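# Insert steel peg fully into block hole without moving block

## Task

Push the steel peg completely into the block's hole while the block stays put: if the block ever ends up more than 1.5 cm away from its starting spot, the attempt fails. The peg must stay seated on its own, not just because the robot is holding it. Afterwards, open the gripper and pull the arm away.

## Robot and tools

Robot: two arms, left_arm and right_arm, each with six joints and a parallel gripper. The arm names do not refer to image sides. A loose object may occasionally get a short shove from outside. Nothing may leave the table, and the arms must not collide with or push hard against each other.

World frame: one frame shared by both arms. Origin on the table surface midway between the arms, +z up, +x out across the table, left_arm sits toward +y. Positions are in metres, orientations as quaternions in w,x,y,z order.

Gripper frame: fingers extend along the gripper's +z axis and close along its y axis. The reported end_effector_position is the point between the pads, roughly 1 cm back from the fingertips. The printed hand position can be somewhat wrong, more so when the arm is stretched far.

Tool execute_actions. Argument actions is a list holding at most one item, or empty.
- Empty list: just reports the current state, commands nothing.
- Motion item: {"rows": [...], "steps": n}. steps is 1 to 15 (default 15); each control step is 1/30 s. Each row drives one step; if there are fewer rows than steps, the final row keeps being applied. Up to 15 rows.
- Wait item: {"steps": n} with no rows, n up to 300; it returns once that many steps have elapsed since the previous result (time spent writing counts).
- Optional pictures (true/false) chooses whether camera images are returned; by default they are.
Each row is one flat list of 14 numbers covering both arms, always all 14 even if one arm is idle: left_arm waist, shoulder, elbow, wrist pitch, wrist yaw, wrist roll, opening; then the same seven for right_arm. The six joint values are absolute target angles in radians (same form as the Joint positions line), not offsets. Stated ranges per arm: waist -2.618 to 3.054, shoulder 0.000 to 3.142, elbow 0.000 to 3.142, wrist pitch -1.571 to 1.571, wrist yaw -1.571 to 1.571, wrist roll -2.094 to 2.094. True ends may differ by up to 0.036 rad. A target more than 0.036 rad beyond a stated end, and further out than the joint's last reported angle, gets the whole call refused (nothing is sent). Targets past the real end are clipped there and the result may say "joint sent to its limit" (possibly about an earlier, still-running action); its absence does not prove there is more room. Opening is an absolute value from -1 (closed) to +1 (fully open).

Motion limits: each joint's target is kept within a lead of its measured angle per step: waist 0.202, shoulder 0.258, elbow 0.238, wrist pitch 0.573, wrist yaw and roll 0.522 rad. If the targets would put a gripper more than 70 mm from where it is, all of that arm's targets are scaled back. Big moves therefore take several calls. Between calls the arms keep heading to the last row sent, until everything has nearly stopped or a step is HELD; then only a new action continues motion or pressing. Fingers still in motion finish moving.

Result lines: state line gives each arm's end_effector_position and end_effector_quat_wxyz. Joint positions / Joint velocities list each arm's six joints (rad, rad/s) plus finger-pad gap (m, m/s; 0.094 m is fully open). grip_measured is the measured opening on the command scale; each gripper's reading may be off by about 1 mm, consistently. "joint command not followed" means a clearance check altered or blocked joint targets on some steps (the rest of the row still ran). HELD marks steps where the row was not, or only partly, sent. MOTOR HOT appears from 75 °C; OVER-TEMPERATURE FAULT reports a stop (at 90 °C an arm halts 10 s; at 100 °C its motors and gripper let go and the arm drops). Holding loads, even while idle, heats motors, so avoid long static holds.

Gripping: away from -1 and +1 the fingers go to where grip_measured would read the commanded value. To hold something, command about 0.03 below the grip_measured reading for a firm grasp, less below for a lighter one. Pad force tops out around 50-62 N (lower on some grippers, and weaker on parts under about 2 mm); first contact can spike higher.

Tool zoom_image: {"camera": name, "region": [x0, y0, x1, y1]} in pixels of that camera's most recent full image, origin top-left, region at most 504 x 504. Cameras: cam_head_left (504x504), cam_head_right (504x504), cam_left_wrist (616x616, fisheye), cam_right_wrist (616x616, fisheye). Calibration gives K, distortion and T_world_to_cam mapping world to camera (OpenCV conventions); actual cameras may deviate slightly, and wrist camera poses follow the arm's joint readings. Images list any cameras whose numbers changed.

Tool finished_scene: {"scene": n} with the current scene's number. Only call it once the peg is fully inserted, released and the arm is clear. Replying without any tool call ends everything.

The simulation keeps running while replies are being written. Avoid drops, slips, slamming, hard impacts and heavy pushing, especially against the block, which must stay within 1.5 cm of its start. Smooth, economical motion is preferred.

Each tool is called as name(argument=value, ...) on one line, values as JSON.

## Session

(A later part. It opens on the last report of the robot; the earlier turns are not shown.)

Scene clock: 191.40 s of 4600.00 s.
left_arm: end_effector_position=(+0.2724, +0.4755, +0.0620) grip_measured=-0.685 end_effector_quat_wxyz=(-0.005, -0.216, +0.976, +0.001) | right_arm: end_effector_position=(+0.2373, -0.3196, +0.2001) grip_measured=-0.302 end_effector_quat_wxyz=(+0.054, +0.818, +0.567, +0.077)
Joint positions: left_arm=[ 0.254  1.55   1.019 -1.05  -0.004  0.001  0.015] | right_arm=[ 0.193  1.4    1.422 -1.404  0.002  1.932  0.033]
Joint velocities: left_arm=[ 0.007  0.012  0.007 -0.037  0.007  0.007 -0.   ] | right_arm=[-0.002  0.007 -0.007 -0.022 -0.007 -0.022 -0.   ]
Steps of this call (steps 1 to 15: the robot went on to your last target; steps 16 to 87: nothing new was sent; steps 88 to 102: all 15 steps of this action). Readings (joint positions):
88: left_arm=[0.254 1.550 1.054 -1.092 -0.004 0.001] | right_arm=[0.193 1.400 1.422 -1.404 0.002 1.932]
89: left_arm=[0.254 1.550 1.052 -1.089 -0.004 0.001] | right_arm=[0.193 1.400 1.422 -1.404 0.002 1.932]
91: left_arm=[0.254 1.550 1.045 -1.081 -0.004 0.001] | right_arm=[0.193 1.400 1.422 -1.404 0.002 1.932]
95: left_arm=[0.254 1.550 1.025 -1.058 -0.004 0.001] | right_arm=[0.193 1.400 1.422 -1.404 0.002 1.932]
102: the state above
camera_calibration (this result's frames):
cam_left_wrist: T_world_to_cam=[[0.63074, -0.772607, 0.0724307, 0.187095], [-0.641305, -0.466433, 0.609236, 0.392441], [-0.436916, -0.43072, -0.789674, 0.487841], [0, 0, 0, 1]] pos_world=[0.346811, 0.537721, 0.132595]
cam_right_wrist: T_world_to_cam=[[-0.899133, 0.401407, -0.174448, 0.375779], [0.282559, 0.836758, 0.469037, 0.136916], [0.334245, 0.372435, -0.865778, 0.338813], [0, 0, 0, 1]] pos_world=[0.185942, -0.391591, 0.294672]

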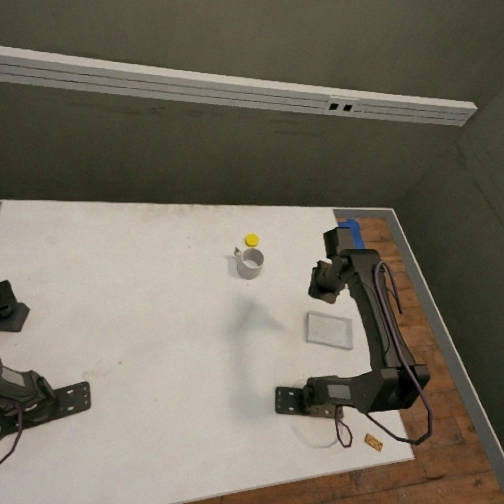

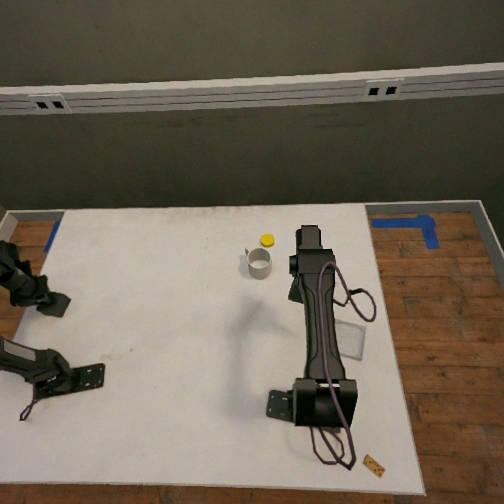

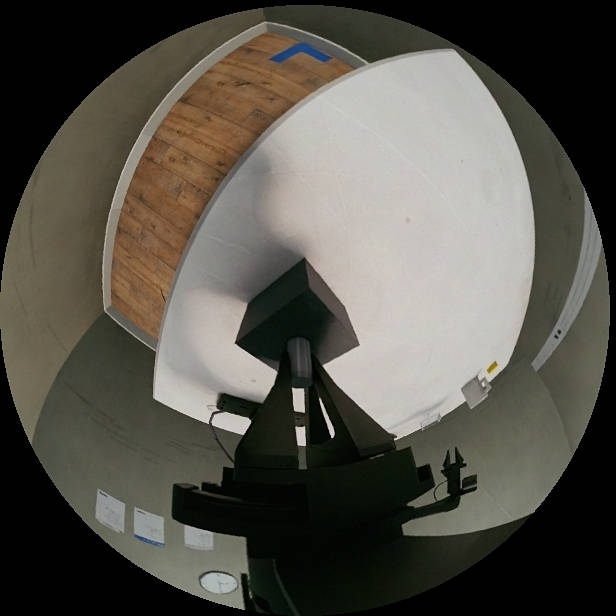

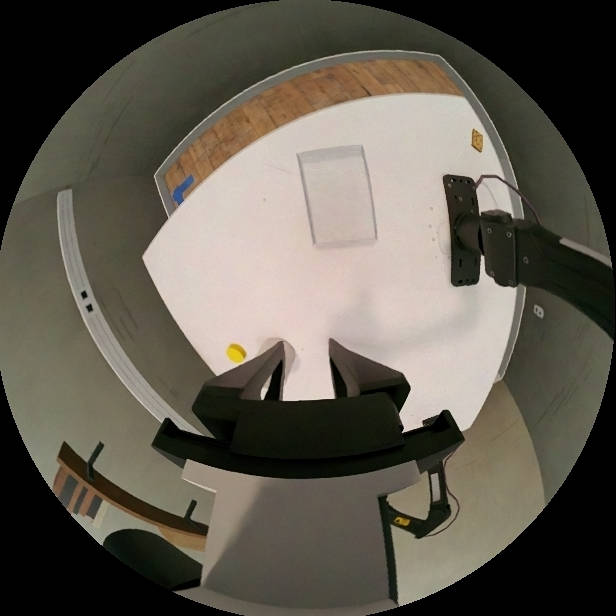

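execute_actions(actions=[{"rows":[[0.25,1.55,1.0,-1.03,0,0,-0.725,0.2,1.4,1.4,-1.4,0,1.94,-0.3],[0.25,1.55,0.995,-1.024,0,0,-0.725,0.2,1.4,1.4,-1.4,0,1.94,-0.3],[0.25,1.55,0.99,-1.018,0,0,-0.725,0.2,1.4,1.4,-1.4,0,1.94,-0.3]],"steps":10}], pictures=false)

execute_actions(actions=[{"rows":[[0.25,1.55,1.0,-1.03,0,0,-0.66,0.2,1.4,1.4,-1.4,0,1.94,-0.3],[0.25,1.55,1.0,-1.03,0,0,-0.6,0.2,1.4,1.4,-1.4,0,1.94,-0.3],[0.25,1.55,1.0,-1.03,0,0,-0.3,0.2,1.4,1.4,-1.4,0,1.94,-0.3]],"steps":10}])

zoom_image(camera="cam_left_wrist", region=[240, 290, 370, 420])

Scene clock: 195.43 s of 4600.00 s.
left_arm: end_effector_position=(+0.2729, +0.4757, +0.0599) grip_measured=-0.685 end_effector_quat_wxyz=(-0.003, -0.216, +0.976, +0.002) | right_arm: end_effector_position=(+0.2373, -0.3196, +0.2001) grip_measured=-0.302 end_effector_quat_wxyz=(+0.054, +0.818, +0.567, +0.077)
Joint positions: left_arm=[ 0.254  1.55   1.011 -1.037 -0.004  0.001  0.015] | right_arm=[ 0.193  1.4    1.422 -1.404  0.002  1.932  0.033]
Joint velocities: left_arm=[ 0.002  0.002  0.007  0.022 -0.007  0.022 -0.   ] | right_arm=[-0.007 -0.002 -0.012  0.037  0.022  0.007 -0.001]
Steps of this call (steps 1 to 15: the robot went on to your last target; steps 16 to 90: nothing new was sent; then 0.70 s passed at rest; steps 91 to 100: all 10 steps of this action). Readings (joint positions):
91: left_arm=[0.254 1.550 1.019 -1.050 -0.004 0.001] | right_arm=[0.193 1.400 1.422 -1.404 0.002 1.932]
92: left_arm=[0.254 1.550 1.018 -1.048 -0.004 0.001] | right_arm=[0.193 1.400 1.422 -1.404 0.002 1.932]
94: left_arm=[0.254 1.550 1.011 -1.041 -0.004 0.001] | right_arm=[0.193 1.400 1.422 -1.404 0.002 1.932]
98: left_arm=[0.254 1.550 1.011 -1.037 -0.004 0.001] | right_arm=[0.193 1.400 1.422 -1.404 0.002 1.932]
100: the state above

Scene clock: 195.77 s of 4600.00 s.
left_arm: end_effector_position=(+0.2729, +0.4757, +0.0599) grip_measured=-0.302 end_effector_quat_wxyz=(-0.003, -0.216, +0.976, +0.002) | right_arm: end_effector_position=(+0.2373, -0.3196, +0.2001) grip_measured=-0.302 end_effector_quat_wxyz=(+0.054, +0.818, +0.567, +0.077)
Joint positions: left_arm=[ 0.254  1.55   1.011 -1.037 -0.004  0.001  0.033] | right_arm=[ 0.193  1.4    1.422 -1.404  0.002  1.932  0.033]
Joint velocities: left_arm=[ 0.002 -0.012 -0.012 -0.022  0.066  0.007  0.   ] | right_arm=[-0.027  0.017  0.012 -0.066  0.007 -0.007  0.   ]
Steps of this call (steps 1 to 10: all 10 steps of this action). Readings (joint positions):
1: left_arm=[0.254 1.550 1.011 -1.037 -0.004 0.001] | right_arm=[0.193 1.400 1.422 -1.404 0.002 1.932]
2: left_arm=[0.254 1.550 1.011 -1.037 -0.004 0.001] | right_arm=[0.193 1.400 1.422 -1.404 0.002 1.932]
4: left_arm=[0.254 1.550 1.011 -1.037 -0.004 0.001] | right_arm=[0.193 1.400 1.422 -1.404 0.002 1.932]
8: left_arm=[0.254 1.550 1.011 -1.037 -0.004 0.001] | right_arm=[0.193 1.400 1.422 -1.404 0.002 1.932]
10: the state above
camera_calibration (this result's frames):
cam_left_wrist: T_world_to_cam=[[0.630437, -0.772748, 0.0735543, 0.187197], [-0.643826, -0.467607, 0.605667, 0.395549], [-0.433633, -0.429191, -0.792311, 0.485072], [0, 0, 0, 1]] pos_world=[0.346992, 0.537805, 0.130988]
cam_right_wrist: T_world_to_cam=[[-0.899133, 0.401407, -0.174448, 0.375779], [0.282559, 0.836758, 0.469037, 0.136916], [0.334245, 0.372435, -0.865778, 0.338813], [0, 0, 0, 1]] pos_world=[0.185942, -0.391591, 0.294672]

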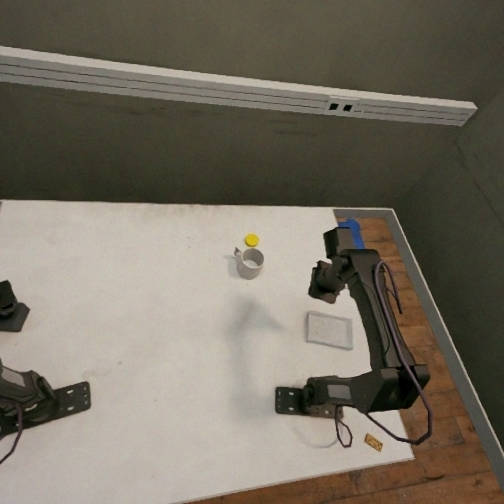

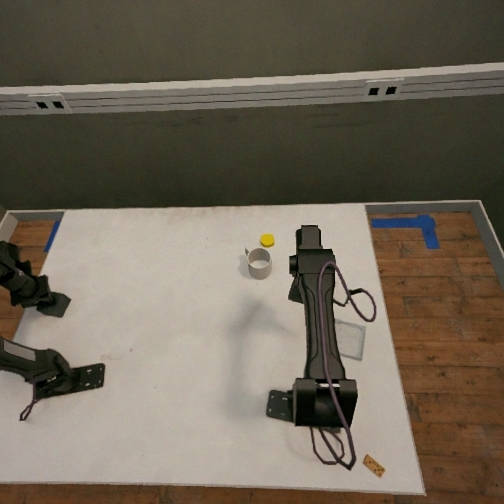

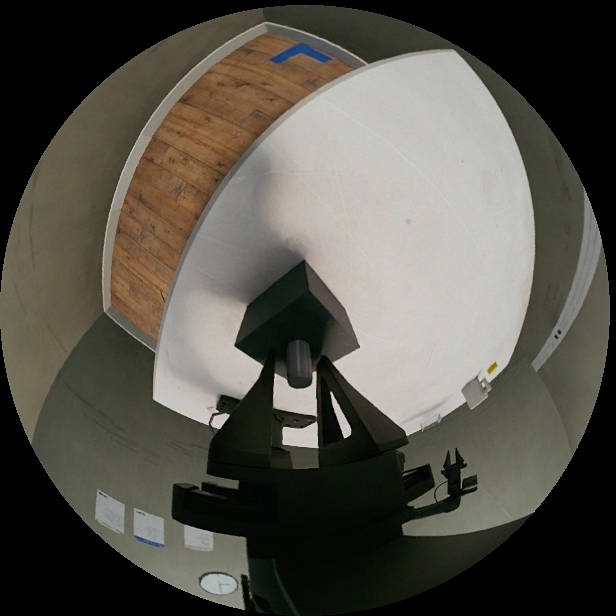

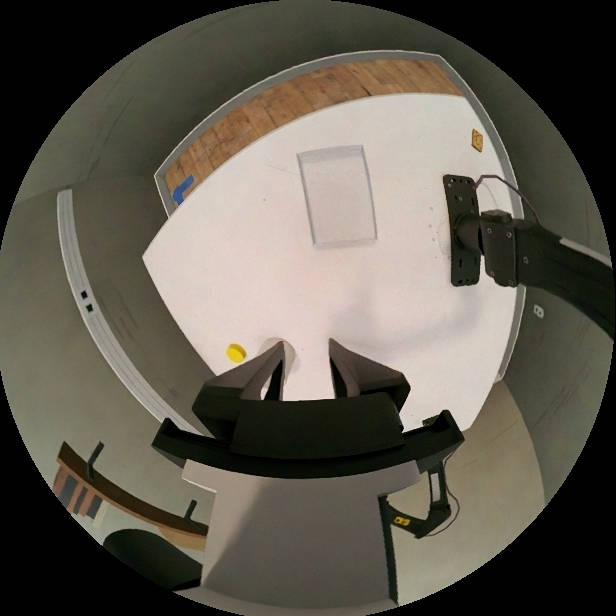

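Region (240, 290, 370, 420) of cam_left_wrist's 616x616 image, scaled by 3.877, with more detail than that image has.

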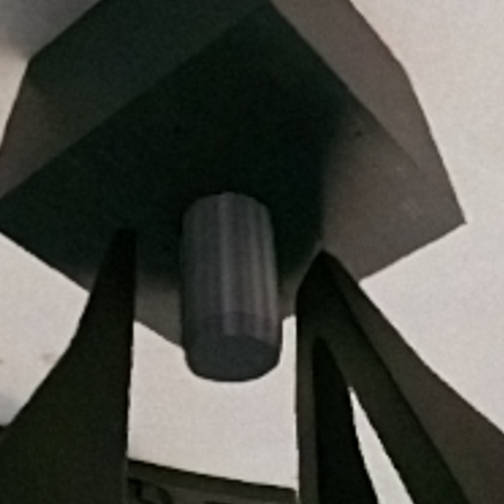

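Bottomed out (stopped abruptly, didn't drop on release). Retreat.

execute_actions(actions=[{"rows":[[0.25,1.54,1.05,-1.08,0,0,0,0.2,1.4,1.4,-1.4,0,1.94,-0.3],[0.25,1.53,1.08,-1.12,0,0,0,0.2,1.4,1.4,-1.4,0,1.94,-0.3],[0.25,1.52,1.11,-1.16,0,0,0,0.2,1.4,1.4,-1.4,0,1.94,-0.3],[0.25,1.51,1.14,-1.2,0,0,0,0.2,1.4,1.4,-1.4,0,1.94,-0.3],[0.25,1.5,1.17,-1.24,0,0,0,0.2,1.4,1.4,-1.4,0,1.94,-0.3],[0.25,1.49,1.2,-1.28,0,0,0,0.2,1.4,1.4,-1.4,0,1.94,-0.3],[0.25,1.48,1.24,-1.32,0,0,0,0.2,1.4,1.4,-1.4,0,1.94,-0.3],[0.25,1.47,1.28,-1.36,0,0,0,0.2,1.4,1.4,-1.4,0,1.94,-0.3],[0.25,1.46,1.32,-1.4,0,0,0,0.2,1.4,1.4,-1.4,0,1.94,-0.3],[0.2,1.45,1.36,-1.44,0,0,0,0.2,1.4,1.4,-1.4,0,1.94,-0.3],[0.13,1.44,1.4,-1.46,0,0,0,0.2,1.4,1.4,-1.4,0,1.94,-0.3],[0.05,1.43,1.43,-1.46,0,0,0,0.2,1.4,1.4,-1.4,0,1.94,-0.3],[-0.05,1.42,1.45,-1.46,0,0,0,0.2,1.4,1.4,-1.4,0,1.94,-0.3],[-0.15,1.41,1.45,-1.46,0,0,0,0.2,1.4,1.4,-1.4,0,1.94,-0.3],[-0.3,1.4,1.45,-1.46,0,0,0,0.2,1.4,1.4,-1.4,0,1.94,-0.3]],"steps":15}], pictures=false)

execute_actions(actions=[{"steps":15}])

Scene clock: 202.43 s of 4600.00 s.
left_arm: end_effector_position=(+0.3155, +0.4169, +0.1941) grip_measured=-0.002 end_effector_quat_wxyz=(+0.094, -0.085, +0.992, +0.015) | right_arm: end_effector_position=(+0.2373, -0.3196, +0.2001) grip_measured=-0.302 end_effector_quat_wxyz=(+0.054, +0.818, +0.567, +0.077)
Joint positions: left_arm=[-0.013  1.435  1.427 -1.372 -0.015 -0.     0.047] | right_arm=[ 0.193  1.4    1.422 -1.404  0.002  1.932  0.033]
Joint velocities: left_arm=[-2.127 -0.374  0.393 -0.183  0.095 -0.022  0.001] | right_arm=[-0.002 -0.007  0.002 -0.007  0.095  0.037 -0.   ]
Steps of this call (steps 1 to 15: the robot went on to your last target; steps 16 to 90: nothing new was sent; then 3.17 s passed at rest; steps 91 to 105: all 15 steps of this action). Readings (joint positions):
91: left_arm=[0.254 1.550 1.013 -1.042 -0.004 0.001] | right_arm=[0.193 1.400 1.422 -1.404 0.002 1.932]
92: left_arm=[0.254 1.550 1.020 -1.055 -0.004 0.001] | right_arm=[0.193 1.400 1.422 -1.404 0.002 1.932]
94: left_arm=[0.254 1.549 1.055 -1.101 -0.004 0.001] | right_arm=[0.193 1.400 1.422 -1.404 0.002 1.932]
98: left_arm=[0.254 1.522 1.182 -1.216 -0.004 0.001] | right_arm=[0.193 1.400 1.422 -1.404 0.002 1.932]
105: the state above

Scene clock: 202.93 s of 4600.00 s.
left_arm: end_effector_position=(+0.2999, +0.3331, +0.2006) grip_measured=-0.002 end_effector_quat_wxyz=(+0.075, +0.064, +0.995, -0.011) | right_arm: end_effector_position=(+0.2373, -0.3196, +0.2001) grip_measured=-0.302 end_effector_quat_wxyz=(+0.054, +0.818, +0.567, +0.077)
Joint positions: left_arm=[-0.309  1.411  1.44  -1.447  0.012  0.001  0.047] | right_arm=[ 0.193  1.4    1.422 -1.404  0.002  1.932  0.033]
Joint velocities: left_arm=[ 0.007 -0.007  0.002 -0.051 -0.007 -0.007  0.   ] | right_arm=[-0.007 -0.007 -0.017 -0.022 -0.022  0.051  0.   ]
Steps of this call (steps 1 to 15: the robot went on to your last target). Readings (joint positions):
1: left_arm=[-0.089 1.424 1.436 -1.378 -0.012 -0.000] | right_arm=[0.193 1.400 1.422 -1.404 0.002 1.932]
2: left_arm=[-0.164 1.415 1.440 -1.385 -0.009 -0.000] | right_arm=[0.193 1.400 1.422 -1.404 0.002 1.932]
4: left_arm=[-0.278 1.411 1.440 -1.403 0.006 0.000] | right_arm=[0.193 1.400 1.422 -1.404 0.002 1.932]
8: left_arm=[-0.309 1.411 1.440 -1.432 0.014 0.001] | right_arm=[0.193 1.400 1.422 -1.404 0.002 1.932]
15: the state above
camera_calibration (this result's frames):
cam_left_wrist: T_world_to_cam=[[0.104672, -0.986344, 0.127155, 0.267637], [-0.877761, -0.0315193, 0.47806, 0.211542], [-0.467524, -0.161651, -0.869074, 0.483512], [0, 0, 0, 1]] pos_world=[0.383722, 0.348811, 0.285047]
cam_right_wrist: T_world_to_cam=[[-0.899133, 0.401407, -0.174448, 0.375779], [0.282559, 0.836758, 0.469037, 0.136916], [0.334245, 0.372435, -0.865778, 0.338813], [0, 0, 0, 1]] pos_world=[0.185942, -0.391591, 0.294672]

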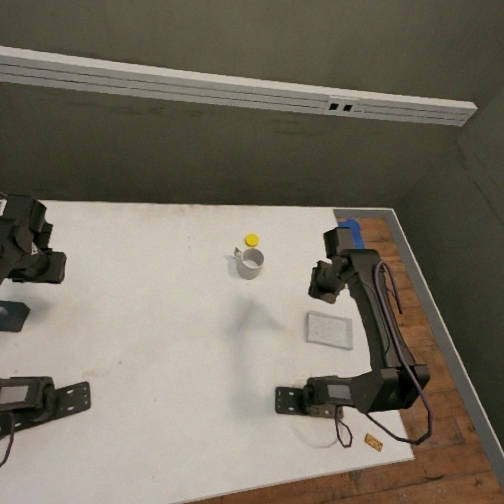

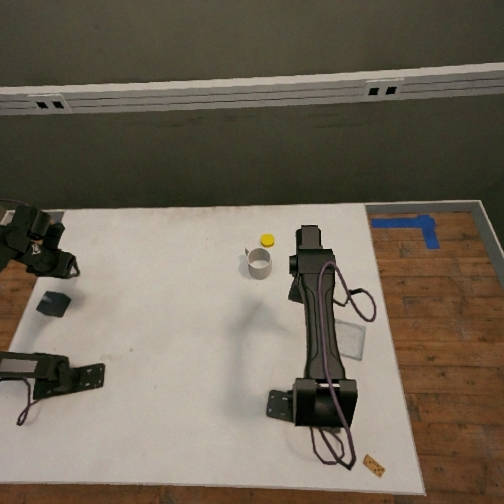

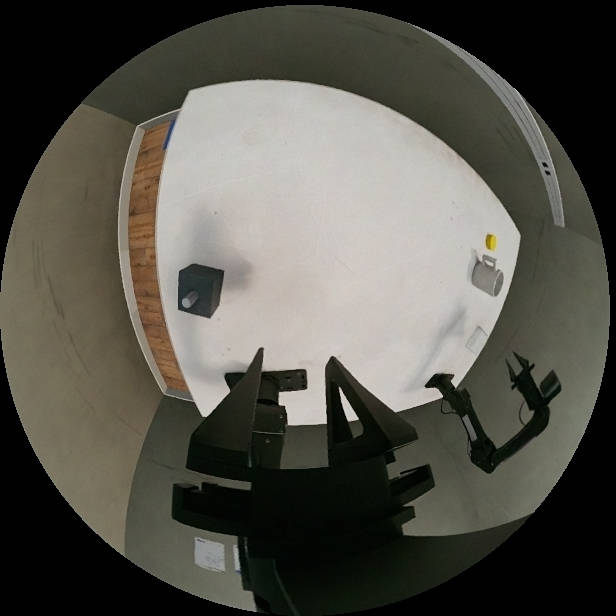

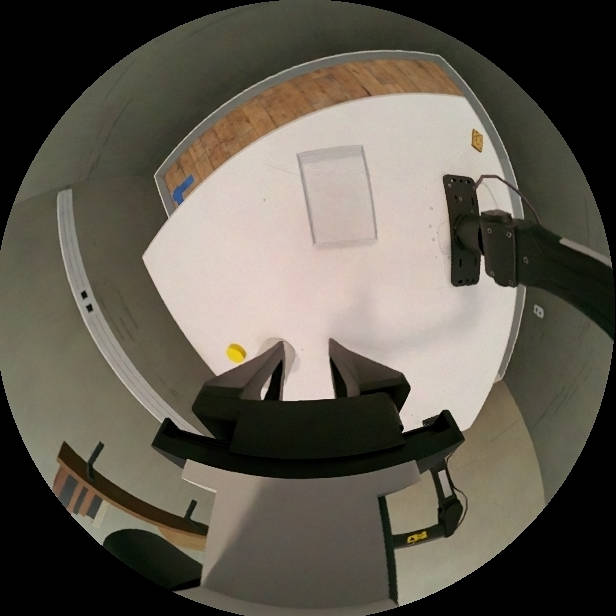

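finished_scene(scene=1)

The scene is finished: the task was done.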